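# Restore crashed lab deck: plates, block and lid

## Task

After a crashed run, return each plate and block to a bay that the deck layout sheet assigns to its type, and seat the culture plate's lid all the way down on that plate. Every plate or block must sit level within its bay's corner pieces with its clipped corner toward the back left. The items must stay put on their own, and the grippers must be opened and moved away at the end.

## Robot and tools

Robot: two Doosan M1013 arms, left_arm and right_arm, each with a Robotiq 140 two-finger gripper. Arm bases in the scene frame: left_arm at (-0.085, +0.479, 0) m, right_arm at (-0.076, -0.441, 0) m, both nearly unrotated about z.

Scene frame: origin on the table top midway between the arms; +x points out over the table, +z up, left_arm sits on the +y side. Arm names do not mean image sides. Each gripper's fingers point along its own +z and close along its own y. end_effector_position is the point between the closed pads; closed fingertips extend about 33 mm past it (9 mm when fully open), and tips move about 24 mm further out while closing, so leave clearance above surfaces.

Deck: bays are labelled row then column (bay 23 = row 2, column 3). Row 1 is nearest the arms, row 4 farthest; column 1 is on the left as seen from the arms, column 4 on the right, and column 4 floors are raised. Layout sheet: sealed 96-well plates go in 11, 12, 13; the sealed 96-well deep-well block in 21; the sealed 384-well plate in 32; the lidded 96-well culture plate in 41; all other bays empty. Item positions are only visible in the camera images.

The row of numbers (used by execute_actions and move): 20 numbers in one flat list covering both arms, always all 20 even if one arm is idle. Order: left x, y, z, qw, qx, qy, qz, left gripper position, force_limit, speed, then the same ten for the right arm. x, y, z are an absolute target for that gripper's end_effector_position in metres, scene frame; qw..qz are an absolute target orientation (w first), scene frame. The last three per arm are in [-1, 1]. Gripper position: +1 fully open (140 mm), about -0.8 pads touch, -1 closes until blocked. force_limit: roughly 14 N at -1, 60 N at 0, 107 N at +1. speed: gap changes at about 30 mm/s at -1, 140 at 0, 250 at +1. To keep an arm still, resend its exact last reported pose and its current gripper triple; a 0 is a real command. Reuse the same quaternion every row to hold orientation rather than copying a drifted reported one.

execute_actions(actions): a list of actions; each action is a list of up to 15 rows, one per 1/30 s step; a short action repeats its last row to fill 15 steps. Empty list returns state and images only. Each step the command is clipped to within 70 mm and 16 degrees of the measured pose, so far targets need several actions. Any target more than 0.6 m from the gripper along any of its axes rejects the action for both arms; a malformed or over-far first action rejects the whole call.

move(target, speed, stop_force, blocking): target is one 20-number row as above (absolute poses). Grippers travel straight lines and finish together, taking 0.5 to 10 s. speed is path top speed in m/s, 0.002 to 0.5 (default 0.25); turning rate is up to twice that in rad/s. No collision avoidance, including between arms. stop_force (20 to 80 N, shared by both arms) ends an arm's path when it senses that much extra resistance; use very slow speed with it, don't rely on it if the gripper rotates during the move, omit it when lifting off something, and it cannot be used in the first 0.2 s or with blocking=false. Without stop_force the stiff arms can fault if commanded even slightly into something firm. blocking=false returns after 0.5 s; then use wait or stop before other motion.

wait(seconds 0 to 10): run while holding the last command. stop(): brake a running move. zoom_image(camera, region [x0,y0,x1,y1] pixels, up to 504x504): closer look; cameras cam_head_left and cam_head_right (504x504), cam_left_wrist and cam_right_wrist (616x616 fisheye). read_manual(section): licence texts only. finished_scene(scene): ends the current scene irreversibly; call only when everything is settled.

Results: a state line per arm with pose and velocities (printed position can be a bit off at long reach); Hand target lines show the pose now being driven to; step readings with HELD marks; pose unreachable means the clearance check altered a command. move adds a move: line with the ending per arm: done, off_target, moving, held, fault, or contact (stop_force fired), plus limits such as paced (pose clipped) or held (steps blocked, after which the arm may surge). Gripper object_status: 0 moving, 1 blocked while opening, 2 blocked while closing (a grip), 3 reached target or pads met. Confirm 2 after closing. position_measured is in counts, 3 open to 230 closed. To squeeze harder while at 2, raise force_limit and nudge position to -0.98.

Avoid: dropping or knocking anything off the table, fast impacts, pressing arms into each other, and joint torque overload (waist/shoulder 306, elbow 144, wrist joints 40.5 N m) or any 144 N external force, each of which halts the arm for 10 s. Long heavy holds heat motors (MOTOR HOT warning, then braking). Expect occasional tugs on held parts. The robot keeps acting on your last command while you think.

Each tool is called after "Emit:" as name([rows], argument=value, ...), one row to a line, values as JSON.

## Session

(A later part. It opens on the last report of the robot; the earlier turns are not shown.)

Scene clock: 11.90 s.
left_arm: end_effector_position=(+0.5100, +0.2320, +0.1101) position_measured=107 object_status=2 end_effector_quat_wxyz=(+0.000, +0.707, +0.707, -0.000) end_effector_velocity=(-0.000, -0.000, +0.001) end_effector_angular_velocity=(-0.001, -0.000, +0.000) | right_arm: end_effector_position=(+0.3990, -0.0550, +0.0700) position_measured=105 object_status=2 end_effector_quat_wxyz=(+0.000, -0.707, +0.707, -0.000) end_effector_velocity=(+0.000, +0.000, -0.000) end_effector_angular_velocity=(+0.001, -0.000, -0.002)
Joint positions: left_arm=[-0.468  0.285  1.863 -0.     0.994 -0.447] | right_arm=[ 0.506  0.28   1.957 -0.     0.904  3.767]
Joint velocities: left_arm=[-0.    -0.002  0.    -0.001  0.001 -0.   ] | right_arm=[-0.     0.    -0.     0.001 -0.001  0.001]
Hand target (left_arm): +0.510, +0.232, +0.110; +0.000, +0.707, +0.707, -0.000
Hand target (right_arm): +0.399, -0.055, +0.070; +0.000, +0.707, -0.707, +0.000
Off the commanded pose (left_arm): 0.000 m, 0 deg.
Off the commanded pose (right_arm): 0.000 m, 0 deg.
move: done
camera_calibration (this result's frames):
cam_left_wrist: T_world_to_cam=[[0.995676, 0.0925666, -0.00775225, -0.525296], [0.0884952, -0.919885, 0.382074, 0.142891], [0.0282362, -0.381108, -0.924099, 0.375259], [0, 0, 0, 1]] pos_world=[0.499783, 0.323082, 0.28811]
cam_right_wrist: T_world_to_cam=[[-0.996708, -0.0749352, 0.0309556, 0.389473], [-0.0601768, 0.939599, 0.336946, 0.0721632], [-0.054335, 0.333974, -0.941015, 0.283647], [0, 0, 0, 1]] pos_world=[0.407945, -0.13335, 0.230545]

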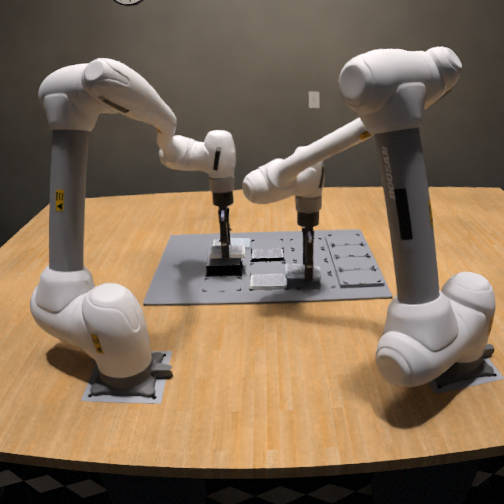

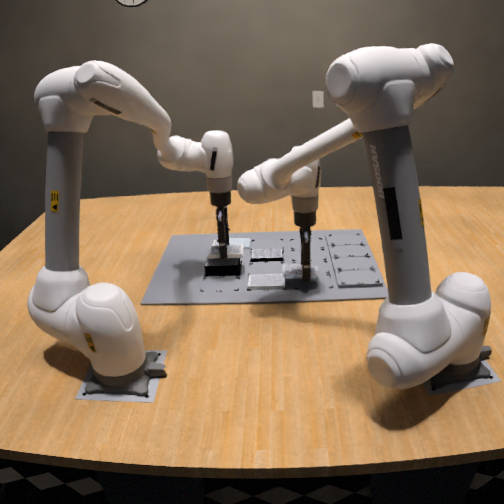

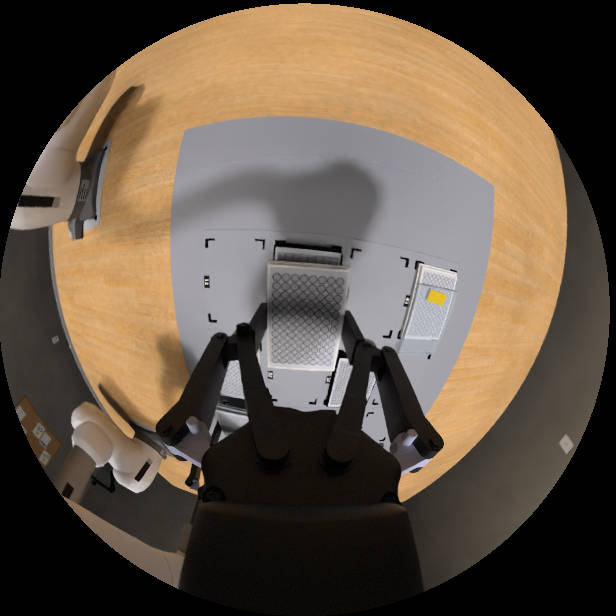

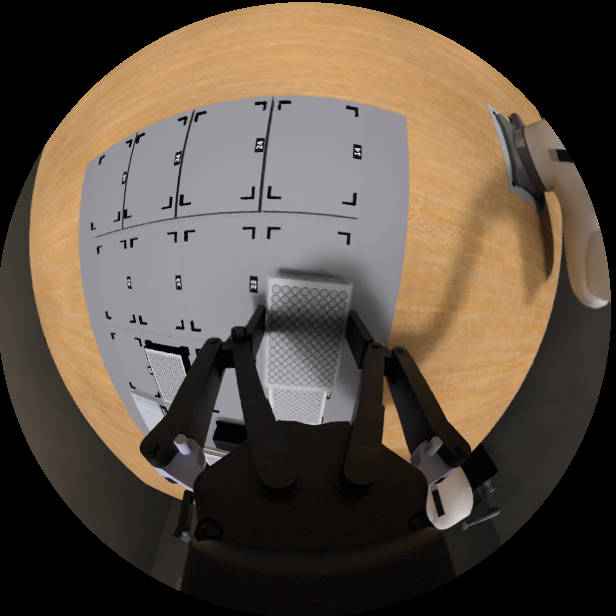

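Emit:
move(target=[0.40,0.247,0.10,0,0.7071,0.7071,0,-1,0,-0.6,0.403,-0.096,0.058,0.0431,0.7058,-0.7058,0.0431,-1,0,-0.6], speed=0.12)

Emit:
move(target=[0.40,0.247,0.052,0,0.7071,0.7071,0,-1,0,-0.6,0.403,-0.096,0.052,0.0431,0.7058,-0.7058,0.0431,-1,0,-0.6], speed=0.08)

Emit:
zoom_image(camera="cam_head_left", region=[190, 230, 350, 310])

Emit:
zoom_image(camera="cam_right_wrist", region=[200, 200, 420, 420])

Emit:
zoom_image(camera="cam_left_wrist", region=[200, 200, 420, 420])

Scene clock: 14.23 s.
left_arm: end_effector_position=(+0.4000, +0.2470, +0.1002) position_measured=107 object_status=2 end_effector_quat_wxyz=(+0.000, +0.707, +0.707, -0.000) end_effector_velocity=(-0.000, +0.000, -0.000) end_effector_angular_velocity=(-0.000, +0.001, +0.001) | right_arm: end_effector_position=(+0.4029, -0.0960, +0.0580) position_measured=105 object_status=2 end_effector_quat_wxyz=(-0.043, -0.706, +0.706, -0.043) end_effector_velocity=(+0.000, +0.000, -0.000) end_effector_angular_velocity=(+0.001, -0.001, +0.000)
Joint positions: left_arm=[-0.531  0.142  2.069 -0.     0.931 -0.511] | right_arm=[ 0.501  0.3    1.963 -0.121  0.953  3.836]
Joint velocities: left_arm=[ 0.     0.     0.    -0.001  0.     0.   ] | right_arm=[ 0.     0.    -0.    -0.    -0.001 -0.   ]
Hand target (left_arm): +0.400, +0.247, +0.100; -0.000, +0.707, +0.707, +0.000
Hand target (right_arm): +0.403, -0.096, +0.058; +0.043, +0.706, -0.706, +0.043
Off the commanded pose (left_arm): 0.000 m, 0 deg.
Off the commanded pose (right_arm): 0.000 m, 0 deg.
move: done
camera_calibration (this result's frames):
cam_left_wrist: T_world_to_cam=[[0.995661, 0.0927213, -0.00785, -0.417233], [0.0886754, -0.919868, 0.382072, 0.170188], [0.0282052, -0.38111, -0.924099, 0.374973], [0, 0, 0, 1]] pos_world=[0.389755, 0.338143, 0.278213]
cam_right_wrist: T_world_to_cam=[[-0.996693, -0.0706653, 0.0401134, 0.390538], [-0.0601654, 0.973597, 0.220202, 0.124995], [-0.0546149, 0.217061, -0.974629, 0.277046], [0, 0, 0, 1]] pos_world=[0.411898, -0.154233, 0.226827]

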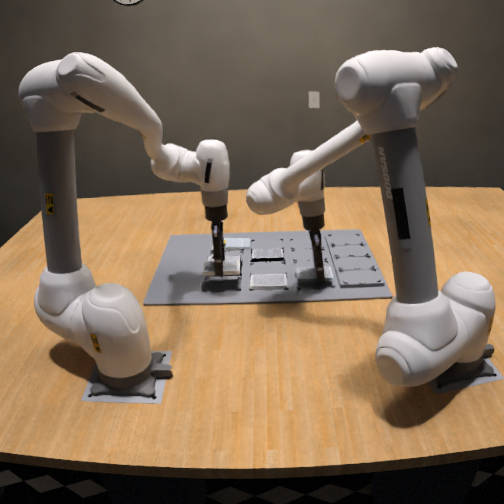

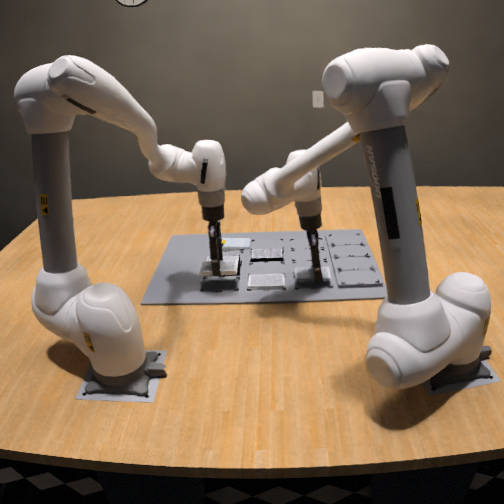

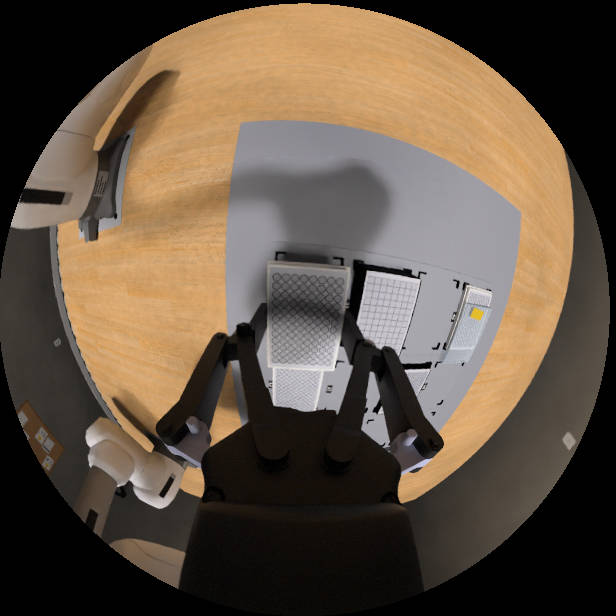

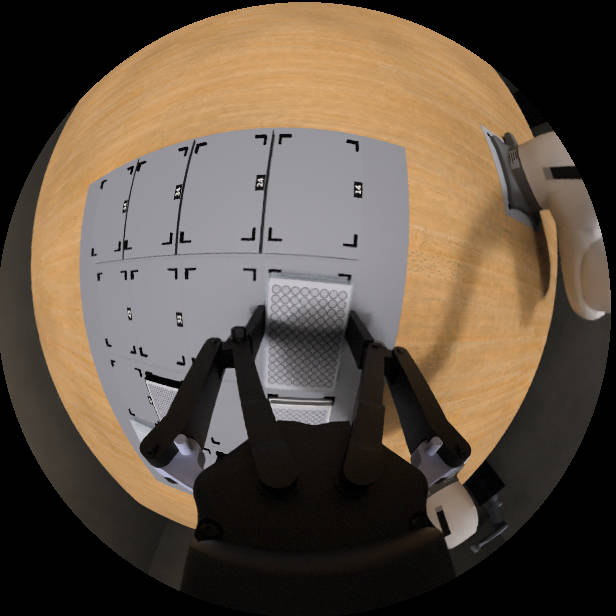

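Scene clock: 15.13 s.
left_arm: end_effector_position=(+0.4000, +0.2470, +0.0520) position_measured=107 object_status=2 end_effector_quat_wxyz=(-0.000, +0.707, +0.707, +0.000) end_effector_velocity=(-0.000, +0.000, +0.000) end_effector_angular_velocity=(-0.000, -0.000, +0.000) | right_arm: end_effector_position=(+0.4030, -0.0960, +0.0520) position_measured=105 object_status=2 end_effector_quat_wxyz=(-0.043, -0.706, +0.706, -0.043) end_effector_velocity=(+0.000, -0.000, +0.000) end_effector_angular_velocity=(-0.000, +0.000, -0.000)
Joint positions: left_arm=[-0.531  0.199  2.11   0.     0.833 -0.511] | right_arm=[ 0.501  0.307  1.967 -0.123  0.942  3.838]
Joint velocities: left_arm=[ 0.001 -0.001  0.    -0.     0.     0.001] | right_arm=[-0. -0. -0. -0.  0. -0.]
Hand target (left_arm): +0.400, +0.247, +0.052; -0.000, +0.707, +0.707, +0.000
Hand target (right_arm): +0.403, -0.096, +0.052; +0.043, +0.706, -0.706, +0.043
Off the commanded pose (left_arm): 0.000 m, 0 deg.
Off the commanded pose (right_arm): 0.000 m, 0 deg.
move: done
camera_calibration (this result's frames):
cam_left_wrist: T_world_to_cam=[[0.995669, 0.0926434, -0.00780183, -0.417559], [0.0885888, -0.919926, 0.381952, 0.188656], [0.0282082, -0.380989, -0.924149, 0.330393], [0, 0, 0, 1]] pos_world=[0.389717, 0.33811, 0.230017]
cam_right_wrist: T_world_to_cam=[[-0.996709, -0.0705698, 0.0398889, 0.390881], [-0.0601241, 0.973612, 0.220146, 0.126316], [-0.0543719, 0.217023, -0.974651, 0.271116], [0, 0, 0, 1]] pos_world=[0.41193, -0.154237, 0.220844]

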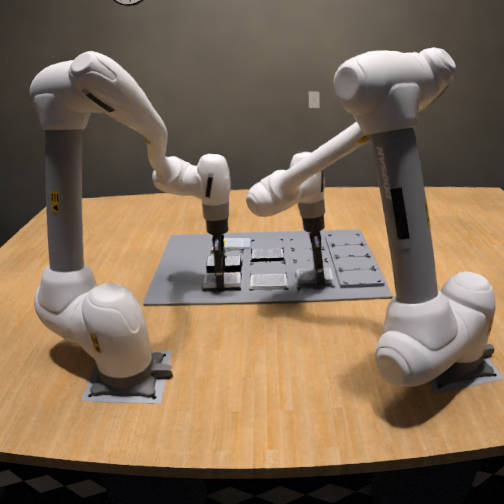

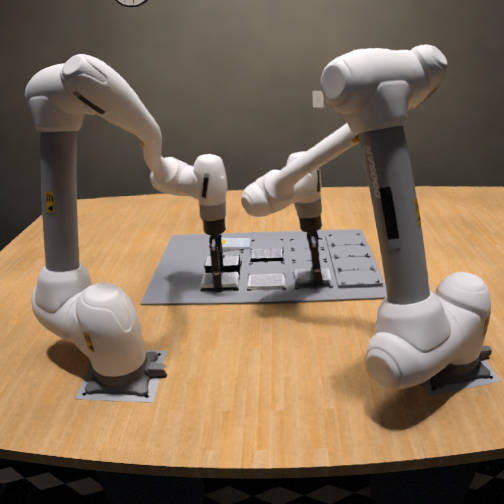

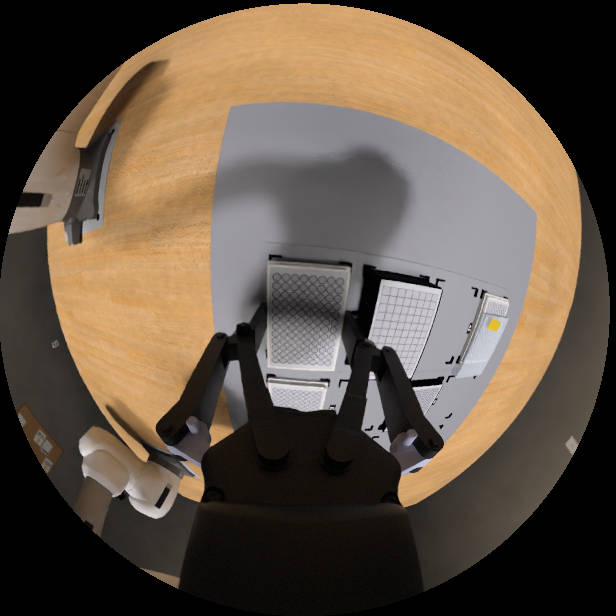

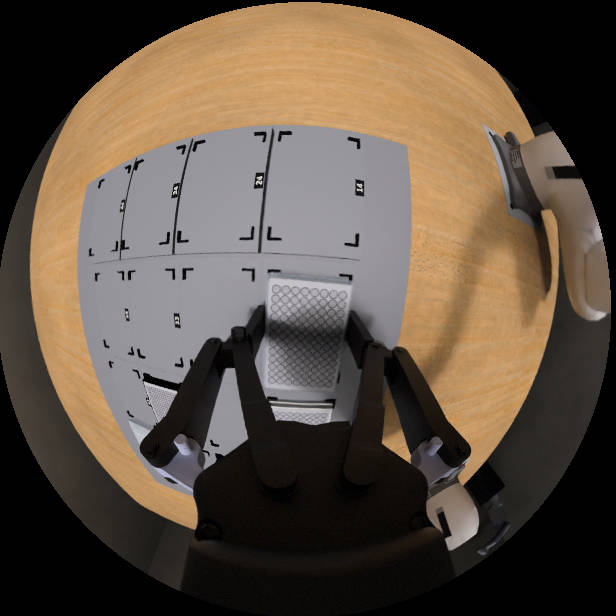

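Region (190, 230, 350, 310) of cam_head_left's 504x504 image, scaled by 3.150, with more detail than that image has.

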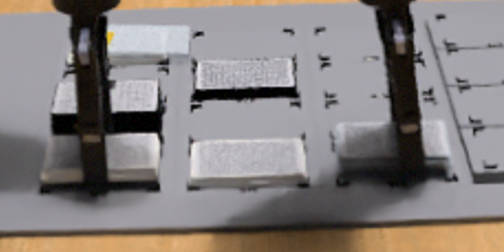

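Region (200, 200, 420, 420) of cam_right_wrist's 616x616 image, scaled by 2.291, with more detail than that image has.

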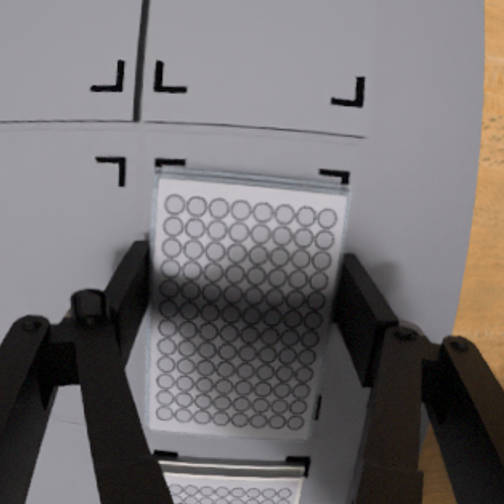

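Region (200, 200, 420, 420) of cam_left_wrist's 616x616 image, scaled by 2.291, with more detail than that image has.

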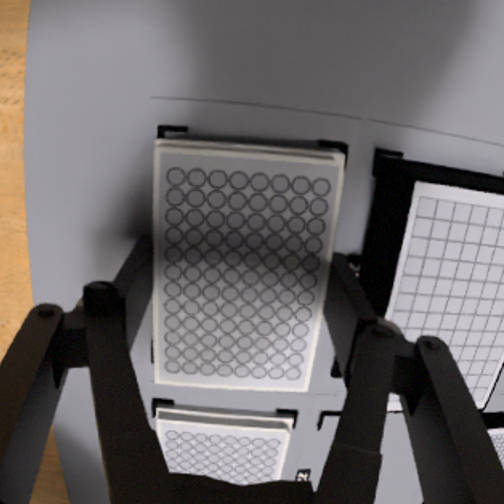

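Emit:
move(target=[0.40,0.246,0.044,0,0.7071,0.7071,0,-1,0,-0.6,0.403,-0.096,0.046,0.0431,0.7058,-0.7058,0.0431,-1,0,-0.6], speed=0.02, stop_force=20)

Emit:
zoom_image(camera="cam_head_left", region=[190, 250, 350, 310])

Emit:
zoom_image(camera="cam_right_wrist", region=[230, 240, 390, 420])

Emit:
zoom_image(camera="cam_left_wrist", region=[230, 240, 390, 420])

Scene clock: 16.37 s.
left_arm: end_effector_position=(+0.4000, +0.2460, +0.0440) position_measured=107 object_status=2 end_effector_quat_wxyz=(-0.000, +0.707, +0.707, +0.000) end_effector_velocity=(+0.001, -0.000, +0.001) end_effector_angular_velocity=(-0.002, -0.002, +0.000) | right_arm: end_effector_position=(+0.4030, -0.0960, +0.0460) position_measured=105 object_status=2 end_effector_quat_wxyz=(-0.043, -0.706, +0.706, -0.043) end_effector_velocity=(-0.000, -0.000, -0.000) end_effector_angular_velocity=(-0.000, +0.001, +0.000)
Joint positions: left_arm=[-0.533  0.209  2.115  0.     0.817 -0.512] | right_arm=[ 0.501  0.314  1.972 -0.124  0.931  3.84 ]
Joint velocities: left_arm=[ 0.    -0.001 -0.    -0.001 -0.001  0.   ] | right_arm=[-0.     0.     0.     0.     0.001 -0.001]
Hand target (left_arm): +0.400, +0.246, +0.044; -0.000, +0.707, +0.707, +0.000
Hand target (right_arm): +0.403, -0.096, +0.046; +0.043, +0.706, -0.706, +0.043
Off the commanded pose (left_arm): 0.000 m, 0 deg.
Off the commanded pose (right_arm): 0.000 m, 0 deg.
move: done
camera_calibration (this result's frames):
cam_left_wrist: T_world_to_cam=[[0.995677, 0.0925584, -0.00777711, -0.417548], [0.0885006, -0.919932, 0.381958, 0.190805], [0.028199, -0.380996, -0.924147, 0.322653], [0, 0, 0, 1]] pos_world=[0.389758, 0.337105, 0.222052]
cam_right_wrist: T_world_to_cam=[[-0.996708, -0.0705712, 0.0399021, 0.391113], [-0.0601233, 0.973615, 0.220134, 0.127644], [-0.0543845, 0.217011, -0.974653, 0.265266], [0, 0, 0, 1]] pos_world=[0.411926, -0.154241, 0.214837]

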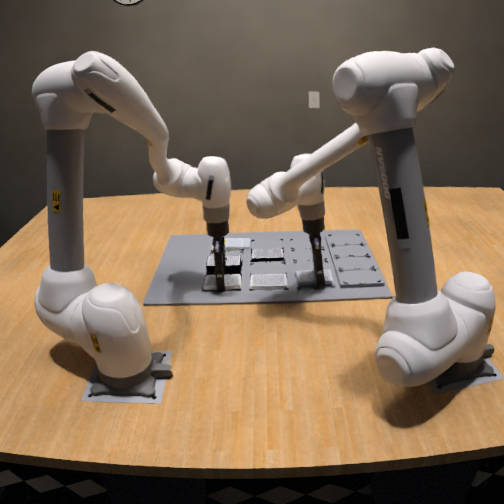

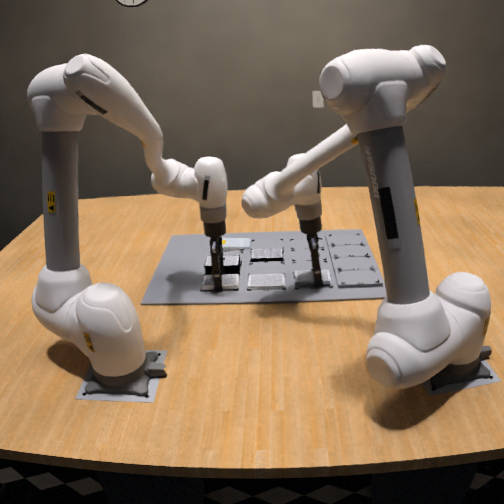

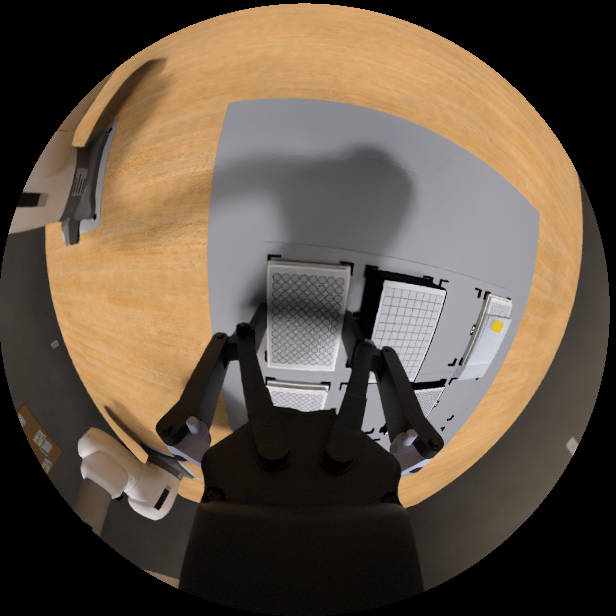

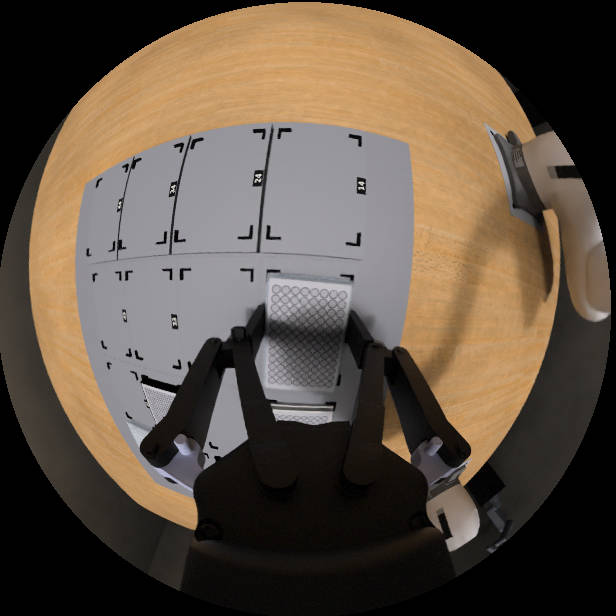

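Region (190, 250, 350, 310) of cam_head_left's 504x504 image, scaled by 3.150, with more detail than that image has; it fills the top 189 rows of this view, and the rest is white.

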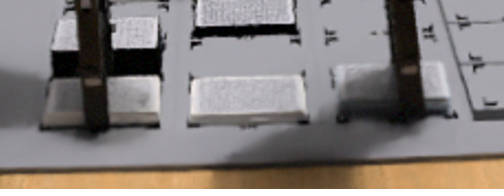

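Region (230, 240, 390, 420) of cam_right_wrist's 616x616 image, scaled by 2.800, with more detail than that image has.

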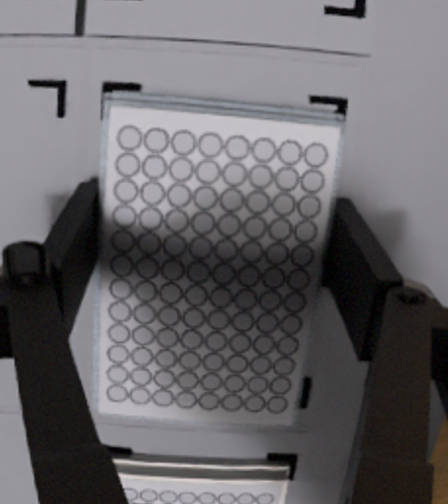

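Region (230, 240, 390, 420) of cam_left_wrist's 616x616 image, scaled by 2.800, with more detail than that image has.

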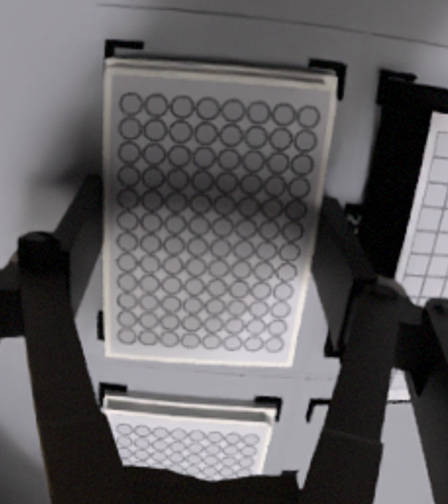

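Emit:
move(target=[0.40,0.246,0.041,0,0.7133,0.7009,0,-1,0,-0.6,0.4015,-0.095,0.043,0.0431,0.7058,-0.7058,0.0431,-1,0,-0.6], speed=0.01)

Emit:
zoom_image(camera="cam_right_wrist", region=[230, 240, 390, 420])

Emit:
zoom_image(camera="cam_left_wrist", region=[230, 240, 390, 420])

Scene clock: 18.10 s.
left_arm: end_effector_position=(+0.4000, +0.2460, +0.0410) position_measured=107 object_status=2 end_effector_quat_wxyz=(-0.000, +0.713, +0.701, +0.000) end_effector_velocity=(-0.001, +0.000, -0.000) end_effector_angular_velocity=(+0.000, +0.001, -0.001) | right_arm: end_effector_position=(+0.4015, -0.0950, +0.0430) position_measured=105 object_status=2 end_effector_quat_wxyz=(-0.043, -0.706, +0.706, -0.043) end_effector_velocity=(-0.000, -0.000, +0.000) end_effector_angular_velocity=(-0.000, +0.000, +0.000)
Joint positions: left_arm=[-0.533  0.213  2.117  0.     0.811 -0.495] | right_arm=[ 0.504  0.316  1.975 -0.124  0.926  3.843]
Joint velocities: left_arm=[-0.    -0.     0.001 -0.001  0.001  0.001] | right_arm=[-0.    -0.    -0.     0.     0.001 -0.001]
Hand target (left_arm): +0.400, +0.246, +0.041; -0.000, +0.713, +0.701, +0.000
Hand target (right_arm): +0.401, -0.095, +0.043; +0.043, +0.706, -0.706, +0.043
Off the commanded pose (left_arm): 0.000 m, 0 deg.
Off the commanded pose (right_arm): 0.000 m, 0 deg.
move: done
camera_calibration (this result's frames):
cam_left_wrist: T_world_to_cam=[[0.997146, 0.0750966, -0.00777922, -0.413864], [0.0723666, -0.921325, 0.382, 0.198718], [0.0215197, -0.381472, -0.92413, 0.322674], [0, 0, 0, 1]] pos_world=[0.391359, 0.337254, 0.219063]
cam_right_wrist: T_world_to_cam=[[-0.996706, -0.0706134, 0.0398919, 0.389795], [-0.0601663, 0.973611, 0.220142, 0.127226], [-0.0543841, 0.217016, -0.974652, 0.262044], [0, 0, 0, 1]] pos_world=[0.410417, -0.153212, 0.211844]

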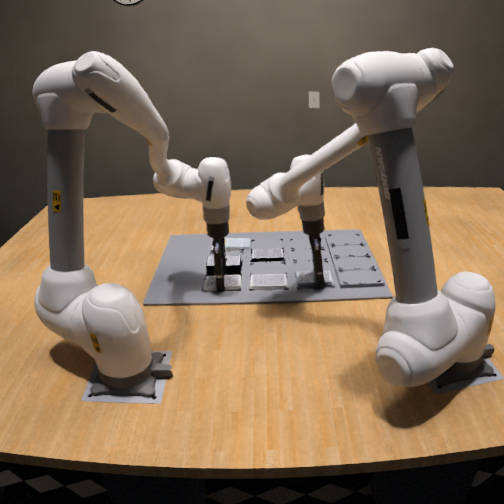

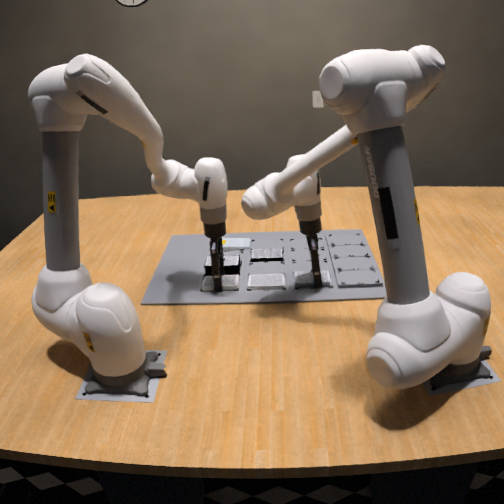

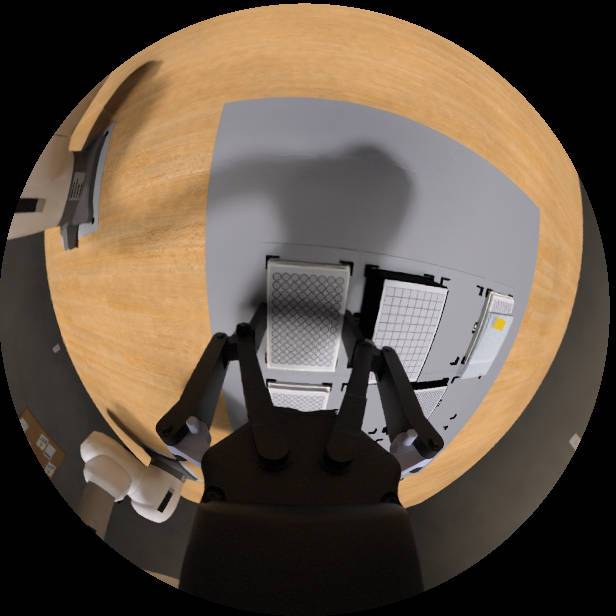

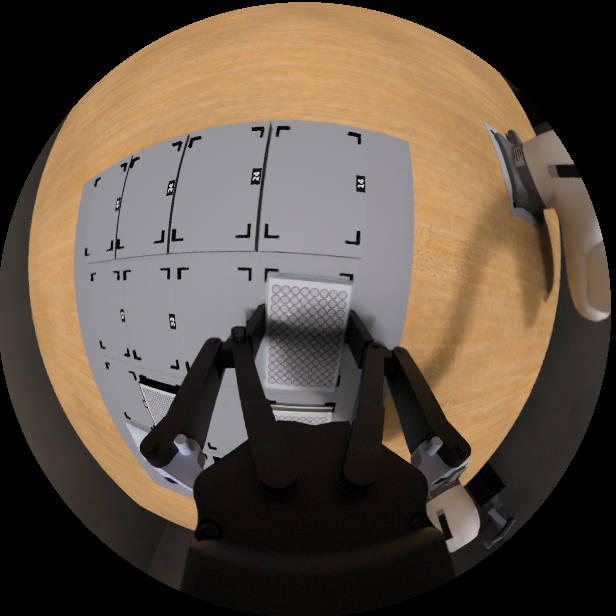

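Region (230, 240, 390, 420) of cam_right_wrist's 616x616 image, scaled by 2.800, with more detail than that image has.

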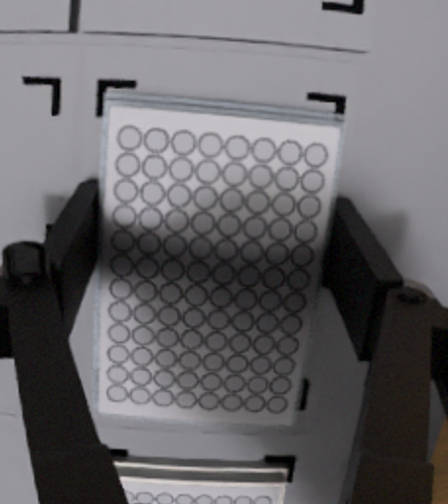

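Region (230, 240, 390, 420) of cam_left_wrist's 616x616 image, scaled by 2.800, with more detail than that image has.

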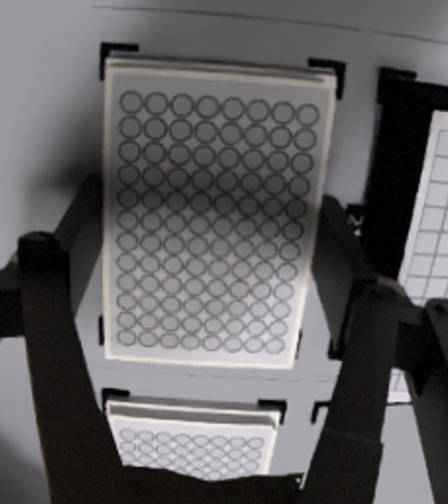

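Emit:
move(target=[0.40,0.246,0.030,0,0.7133,0.7009,0,-1,0,-0.6,0.4018,-0.095,0.032,0.0429,0.7089,-0.7027,0.0433,-1,0,-0.6], speed=0.004, stop_force=20)

Emit:
zoom_image(camera="cam_right_wrist", region=[230, 240, 390, 420])

Emit:
zoom_image(camera="cam_left_wrist", region=[230, 240, 390, 420])

Emit:
zoom_image(camera="cam_head_left", region=[190, 250, 350, 310])

Scene clock: 20.13 s.
left_arm: end_effector_position=(+0.4000, +0.2460, +0.0397) position_measured=107 object_status=2 end_effector_quat_wxyz=(+0.000, +0.713, +0.701, +0.000) end_effector_velocity=(+0.001, +0.000, +0.001) end_effector_angular_velocity=(+0.001, -0.003, -0.001) | right_arm: end_effector_position=(+0.4016, -0.0951, +0.0375) position_measured=105 object_status=2 end_effector_quat_wxyz=(-0.043, -0.707, +0.704, -0.043) end_effector_velocity=(+0.000, +0.001, +0.001) end_effector_angular_velocity=(+0.000, -0.001, -0.001)
Joint positions: left_arm=[-0.533  0.215  2.118  0.     0.808 -0.495] | right_arm=[ 0.504  0.323  1.979 -0.125  0.915  3.841]
Joint velocities: left_arm=[-0.    -0.001 -0.     0.003 -0.001 -0.001] | right_arm=[ 0.    -0.001 -0.002  0.     0.001  0.001]
Hand target (left_arm): +0.400, +0.246, +0.040; +0.000, +0.713, +0.701, +0.000
Hand target (right_arm): +0.402, -0.095, +0.038; +0.043, +0.707, -0.704, +0.043
Off the commanded pose (left_arm): 0.010 m, 0 deg.
Off the commanded pose (right_arm): 0.006 m, 0 deg.
move: contact (left_arm, right_arm)
camera_calibration (this result's frames):
cam_left_wrist: T_world_to_cam=[[0.997146, 0.0751072, -0.00771176, -0.413901], [0.0723492, -0.921301, 0.382061, 0.199201], [0.0215907, -0.381529, -0.924105, 0.321428], [0, 0, 0, 1]] pos_world=[0.391368, 0.337245, 0.217734]
cam_right_wrist: T_world_to_cam=[[-0.996371, -0.0751504, 0.0399602, 0.389539], [-0.0645904, 0.973355, 0.220019, 0.13025], [-0.05543, 0.216639, -0.974677, 0.257133], [0, 0, 0, 1]] pos_world=[0.410791, -0.15321, 0.206398]

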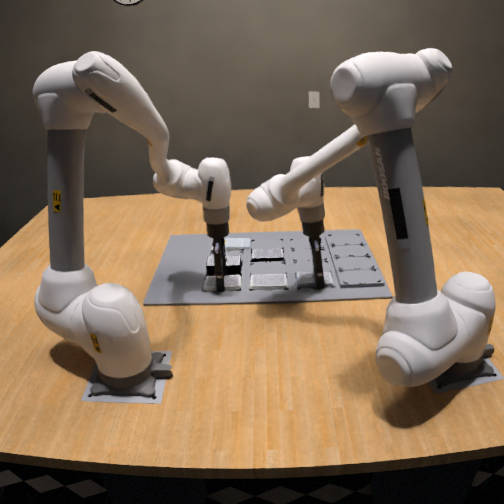

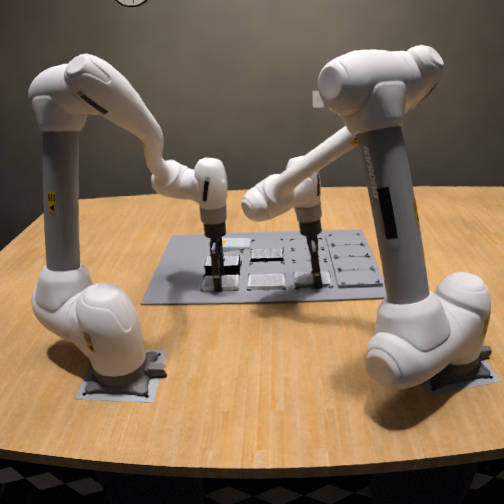

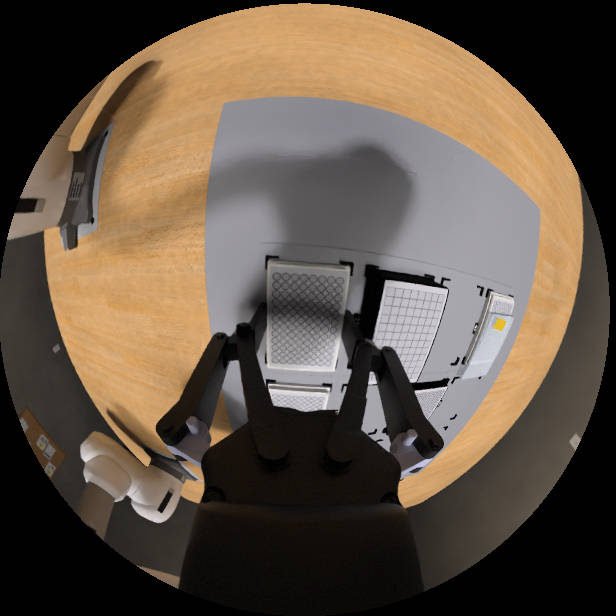

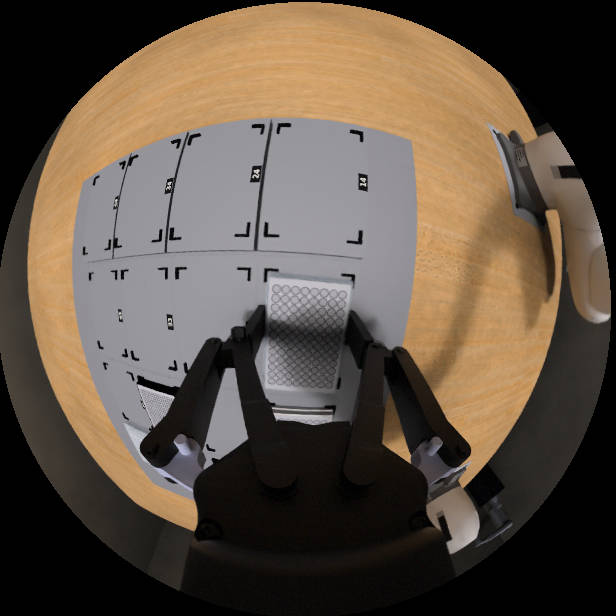

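Region (230, 240, 390, 420) of cam_right_wrist's 616x616 image, scaled by 2.800, with more detail than that image has.

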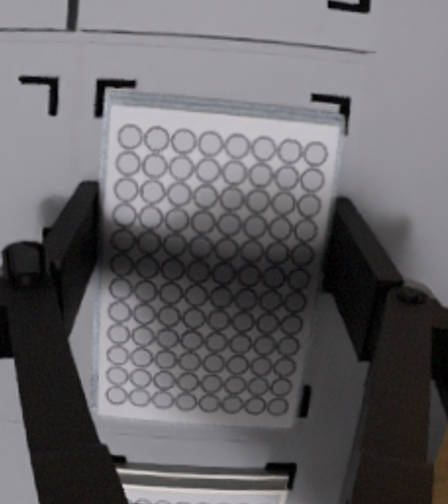

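Region (230, 240, 390, 420) of cam_left_wrist's 616x616 image, scaled by 2.800, with more detail than that image has.

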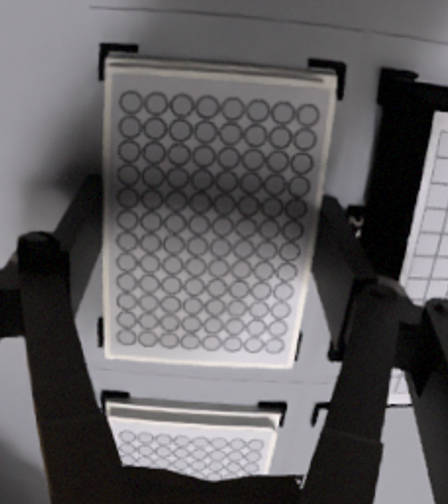

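Region (190, 250, 350, 310) of cam_head_left's 504x504 image, scaled by 3.150, with more detail than that image has; it fills the top 189 rows of this view, and the rest is white.

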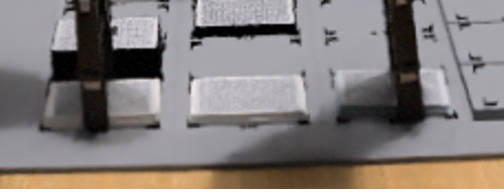

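Emit:
move(target=[0.40,0.246,0.0405,0,0.7133,0.7009,0,0.3,0,-0.6,0.4016,-0.095,0.0385,0.043,0.7075,-0.7041,0.0432,0.3,0,-0.6], speed=0.01)

Emit:
move(target=[0.40,0.246,0.13,0,0.7133,0.7009,0,0.3,0,-0.6,0.4016,-0.095,0.13,0.043,0.7075,-0.7041,0.0432,0.3,0,-0.6], speed=0.15)

Emit:
zoom_image(camera="cam_right_wrist", region=[230, 240, 390, 420])

Emit:
zoom_image(camera="cam_left_wrist", region=[230, 240, 390, 420])

Emit:
zoom_image(camera="cam_head_left", region=[190, 250, 350, 310])

Scene clock: 21.23 s.
left_arm: end_effector_position=(+0.4000, +0.2460, +0.0405) position_measured=91 object_status=3 end_effector_quat_wxyz=(+0.000, +0.713, +0.701, -0.000) end_effector_velocity=(+0.000, +0.000, -0.001) end_effector_angular_velocity=(+0.001, -0.001, -0.002) | right_arm: end_effector_position=(+0.4016, -0.0950, +0.0385) position_measured=91 object_status=3 end_effector_quat_wxyz=(-0.043, -0.707, +0.704, -0.043) end_effector_velocity=(+0.000, +0.000, -0.000) end_effector_angular_velocity=(+0.001, -0.001, +0.001)
Joint positions: left_arm=[-0.533  0.214  2.118 -0.     0.81  -0.495] | right_arm=[ 0.504  0.321  1.978 -0.125  0.917  3.84 ]
Joint velocities: left_arm=[ 0.     0.001  0.     0.001 -0.001  0.001] | right_arm=[ 0.     0.    -0.    -0.    -0.001 -0.   ]
Hand target (left_arm): +0.400, +0.246, +0.041; +0.000, +0.713, +0.701, -0.000
Hand target (right_arm): +0.402, -0.095, +0.039; +0.043, +0.707, -0.704, +0.043
Off the commanded pose (left_arm): 0.000 m, 0 deg.
Off the commanded pose (right_arm): 0.000 m, 0 deg.
move: done
camera_calibration (this result's frames):
cam_left_wrist: T_world_to_cam=[[0.99714, 0.0751637, -0.00783746, -0.413867], [0.0724494, -0.921294, 0.382059, 0.198844], [0.0214964, -0.381534, -0.924105, 0.32222], [0, 0, 0, 1]] pos_world=[0.39135, 0.33724, 0.218551]
cam_right_wrist: T_world_to_cam=[[-0.996354, -0.0754071, 0.0398964, 0.38948], [-0.0648482, 0.97331, 0.22014, 0.130077], [-0.0554317, 0.21675, -0.974652, 0.258063], [0, 0, 0, 1]] pos_world=[0.4108, -0.153171, 0.207348]

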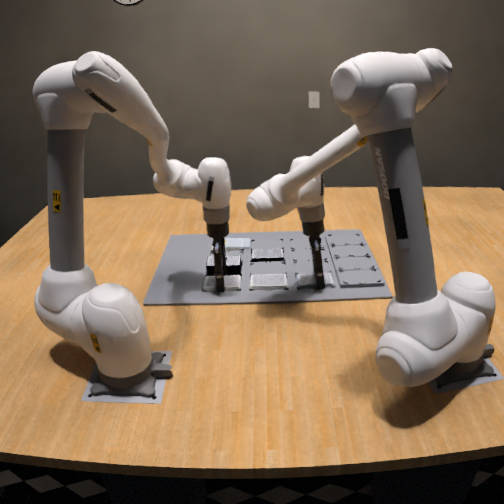

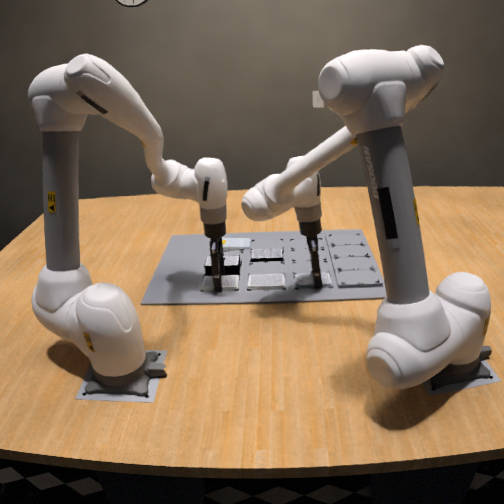

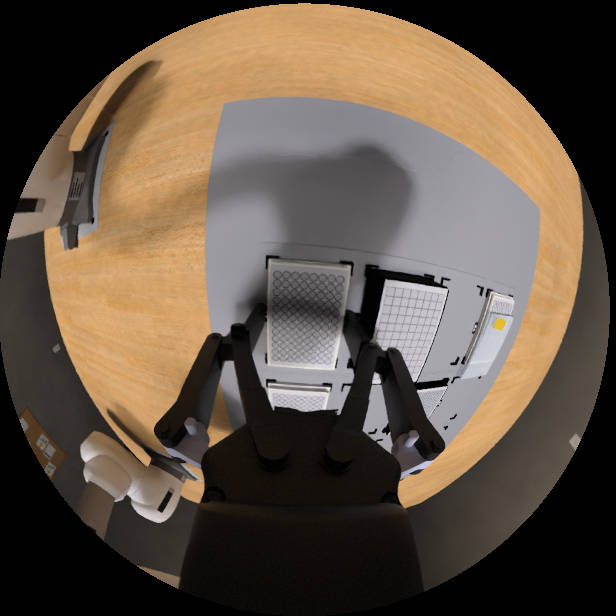

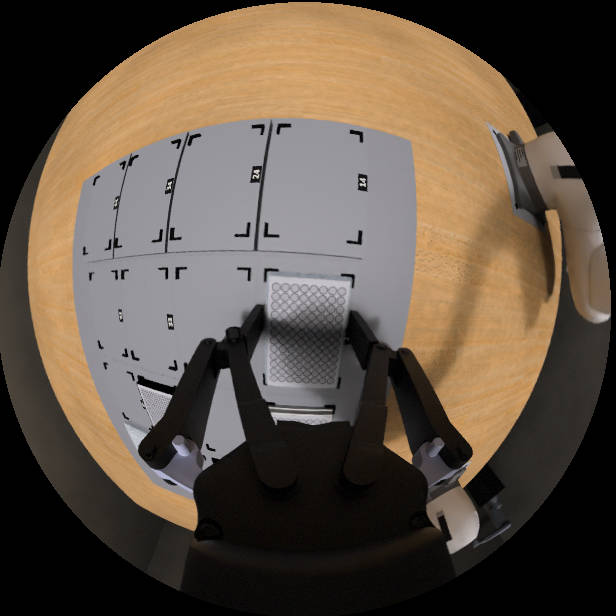

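Scene clock: 22.17 s.
left_arm: end_effector_position=(+0.4000, +0.2460, +0.1301) position_measured=91 object_status=3 end_effector_quat_wxyz=(+0.000, +0.713, +0.701, -0.000) end_effector_velocity=(+0.001, -0.000, +0.001) end_effector_angular_velocity=(-0.000, -0.001, +0.001) | right_arm: end_effector_position=(+0.4016, -0.0950, +0.1301) position_measured=91 object_status=3 end_effector_quat_wxyz=(-0.043, -0.707, +0.704, -0.043) end_effector_velocity=(+0.001, +0.001, +0.000) end_effector_angular_velocity=(+0.002, -0.002, -0.000)
Joint positions: left_arm=[-0.533  0.111  2.039 -0.     0.991 -0.495] | right_arm=[ 0.504  0.226  1.904 -0.112  1.085  3.817]
Joint velocities: left_arm=[ 0.001  0.    -0.001  0.     0.    -0.001] | right_arm=[-0.     0.    -0.001  0.    -0.002  0.   ]
Hand target (left_arm): +0.400, +0.246, +0.130; +0.000, +0.713, +0.701, -0.000
Hand target (right_arm): +0.402, -0.095, +0.130; +0.043, +0.707, -0.704, +0.043
Off the commanded pose (left_arm): 0.000 m, 0 deg.
Off the commanded pose (right_arm): 0.000 m, 0 deg.
move: done
camera_calibration (this result's frames):
cam_left_wrist: T_world_to_cam=[[0.997156, 0.0749621, -0.00777046, -0.413166], [0.0722363, -0.921289, 0.382111, 0.164663], [0.021485, -0.381586, -0.924084, 0.405024], [0, 0, 0, 1]] pos_world=[0.391394, 0.337225, 0.308146]
cam_right_wrist: T_world_to_cam=[[-0.99636, -0.0753451, 0.0398608, 0.385847], [-0.0647988, 0.973327, 0.220079, 0.109918], [-0.0553795, 0.216695, -0.974667, 0.347279], [0, 0, 0, 1]] pos_world=[0.410798, -0.153168, 0.298911]

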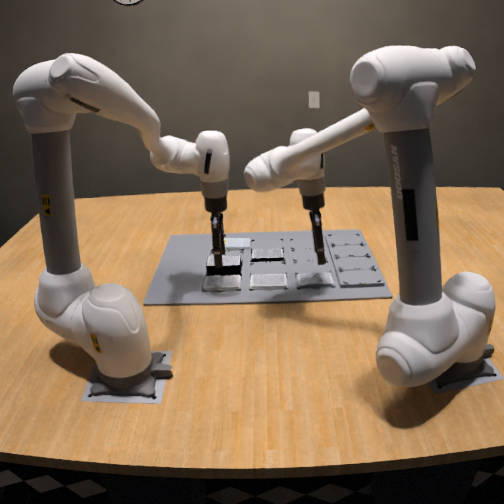

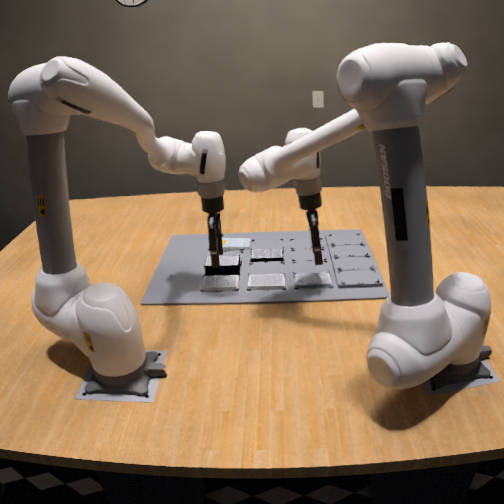

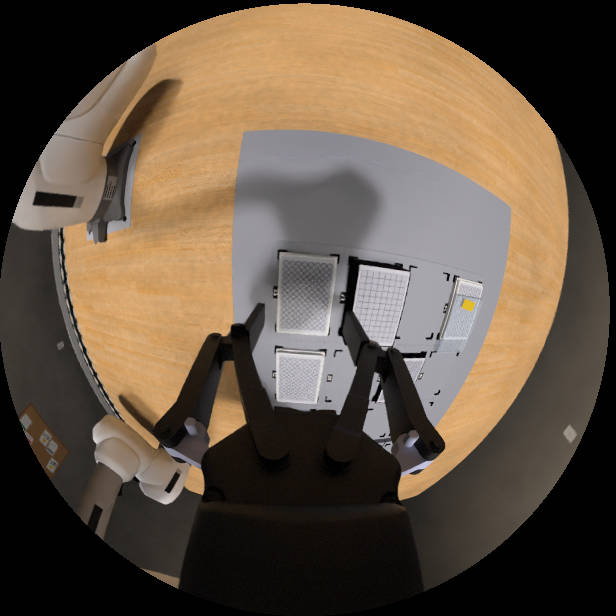

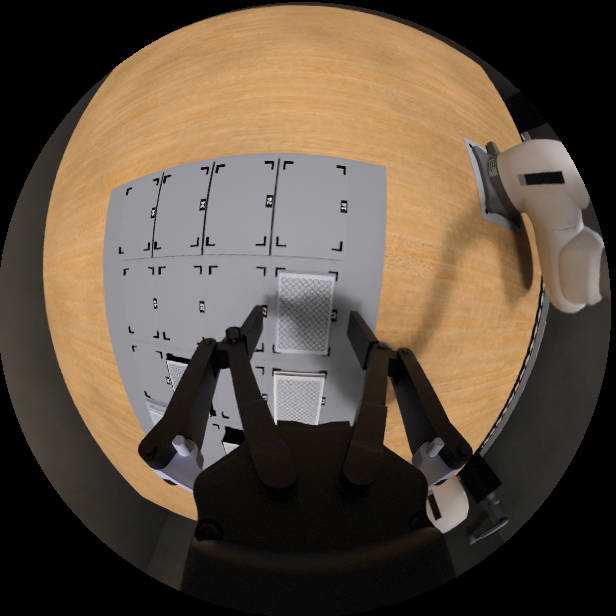

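Region (230, 240, 390, 420) of cam_right_wrist's 616x616 image, scaled by 2.800, with more detail than that image has.

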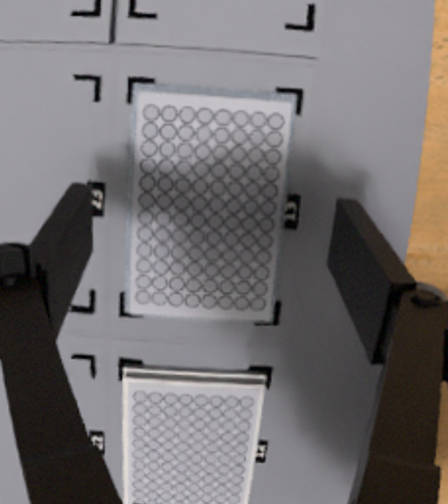

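Region (230, 240, 390, 420) of cam_left_wrist's 616x616 image, scaled by 2.800, with more detail than that image has.

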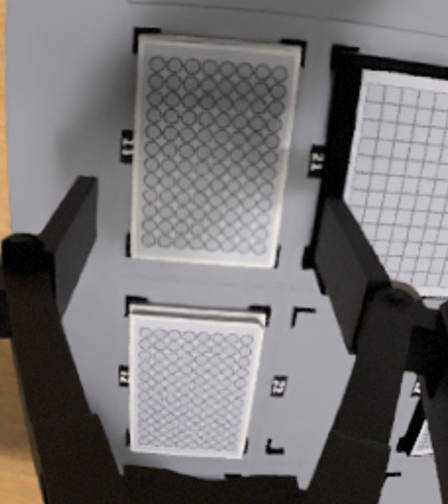

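Region (190, 250, 350, 310) of cam_head_left's 504x504 image, scaled by 3.150, with more detail than that image has; it fills the top 189 rows of this view, and the rest is white.

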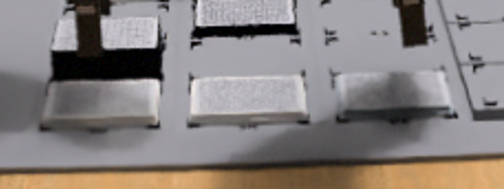

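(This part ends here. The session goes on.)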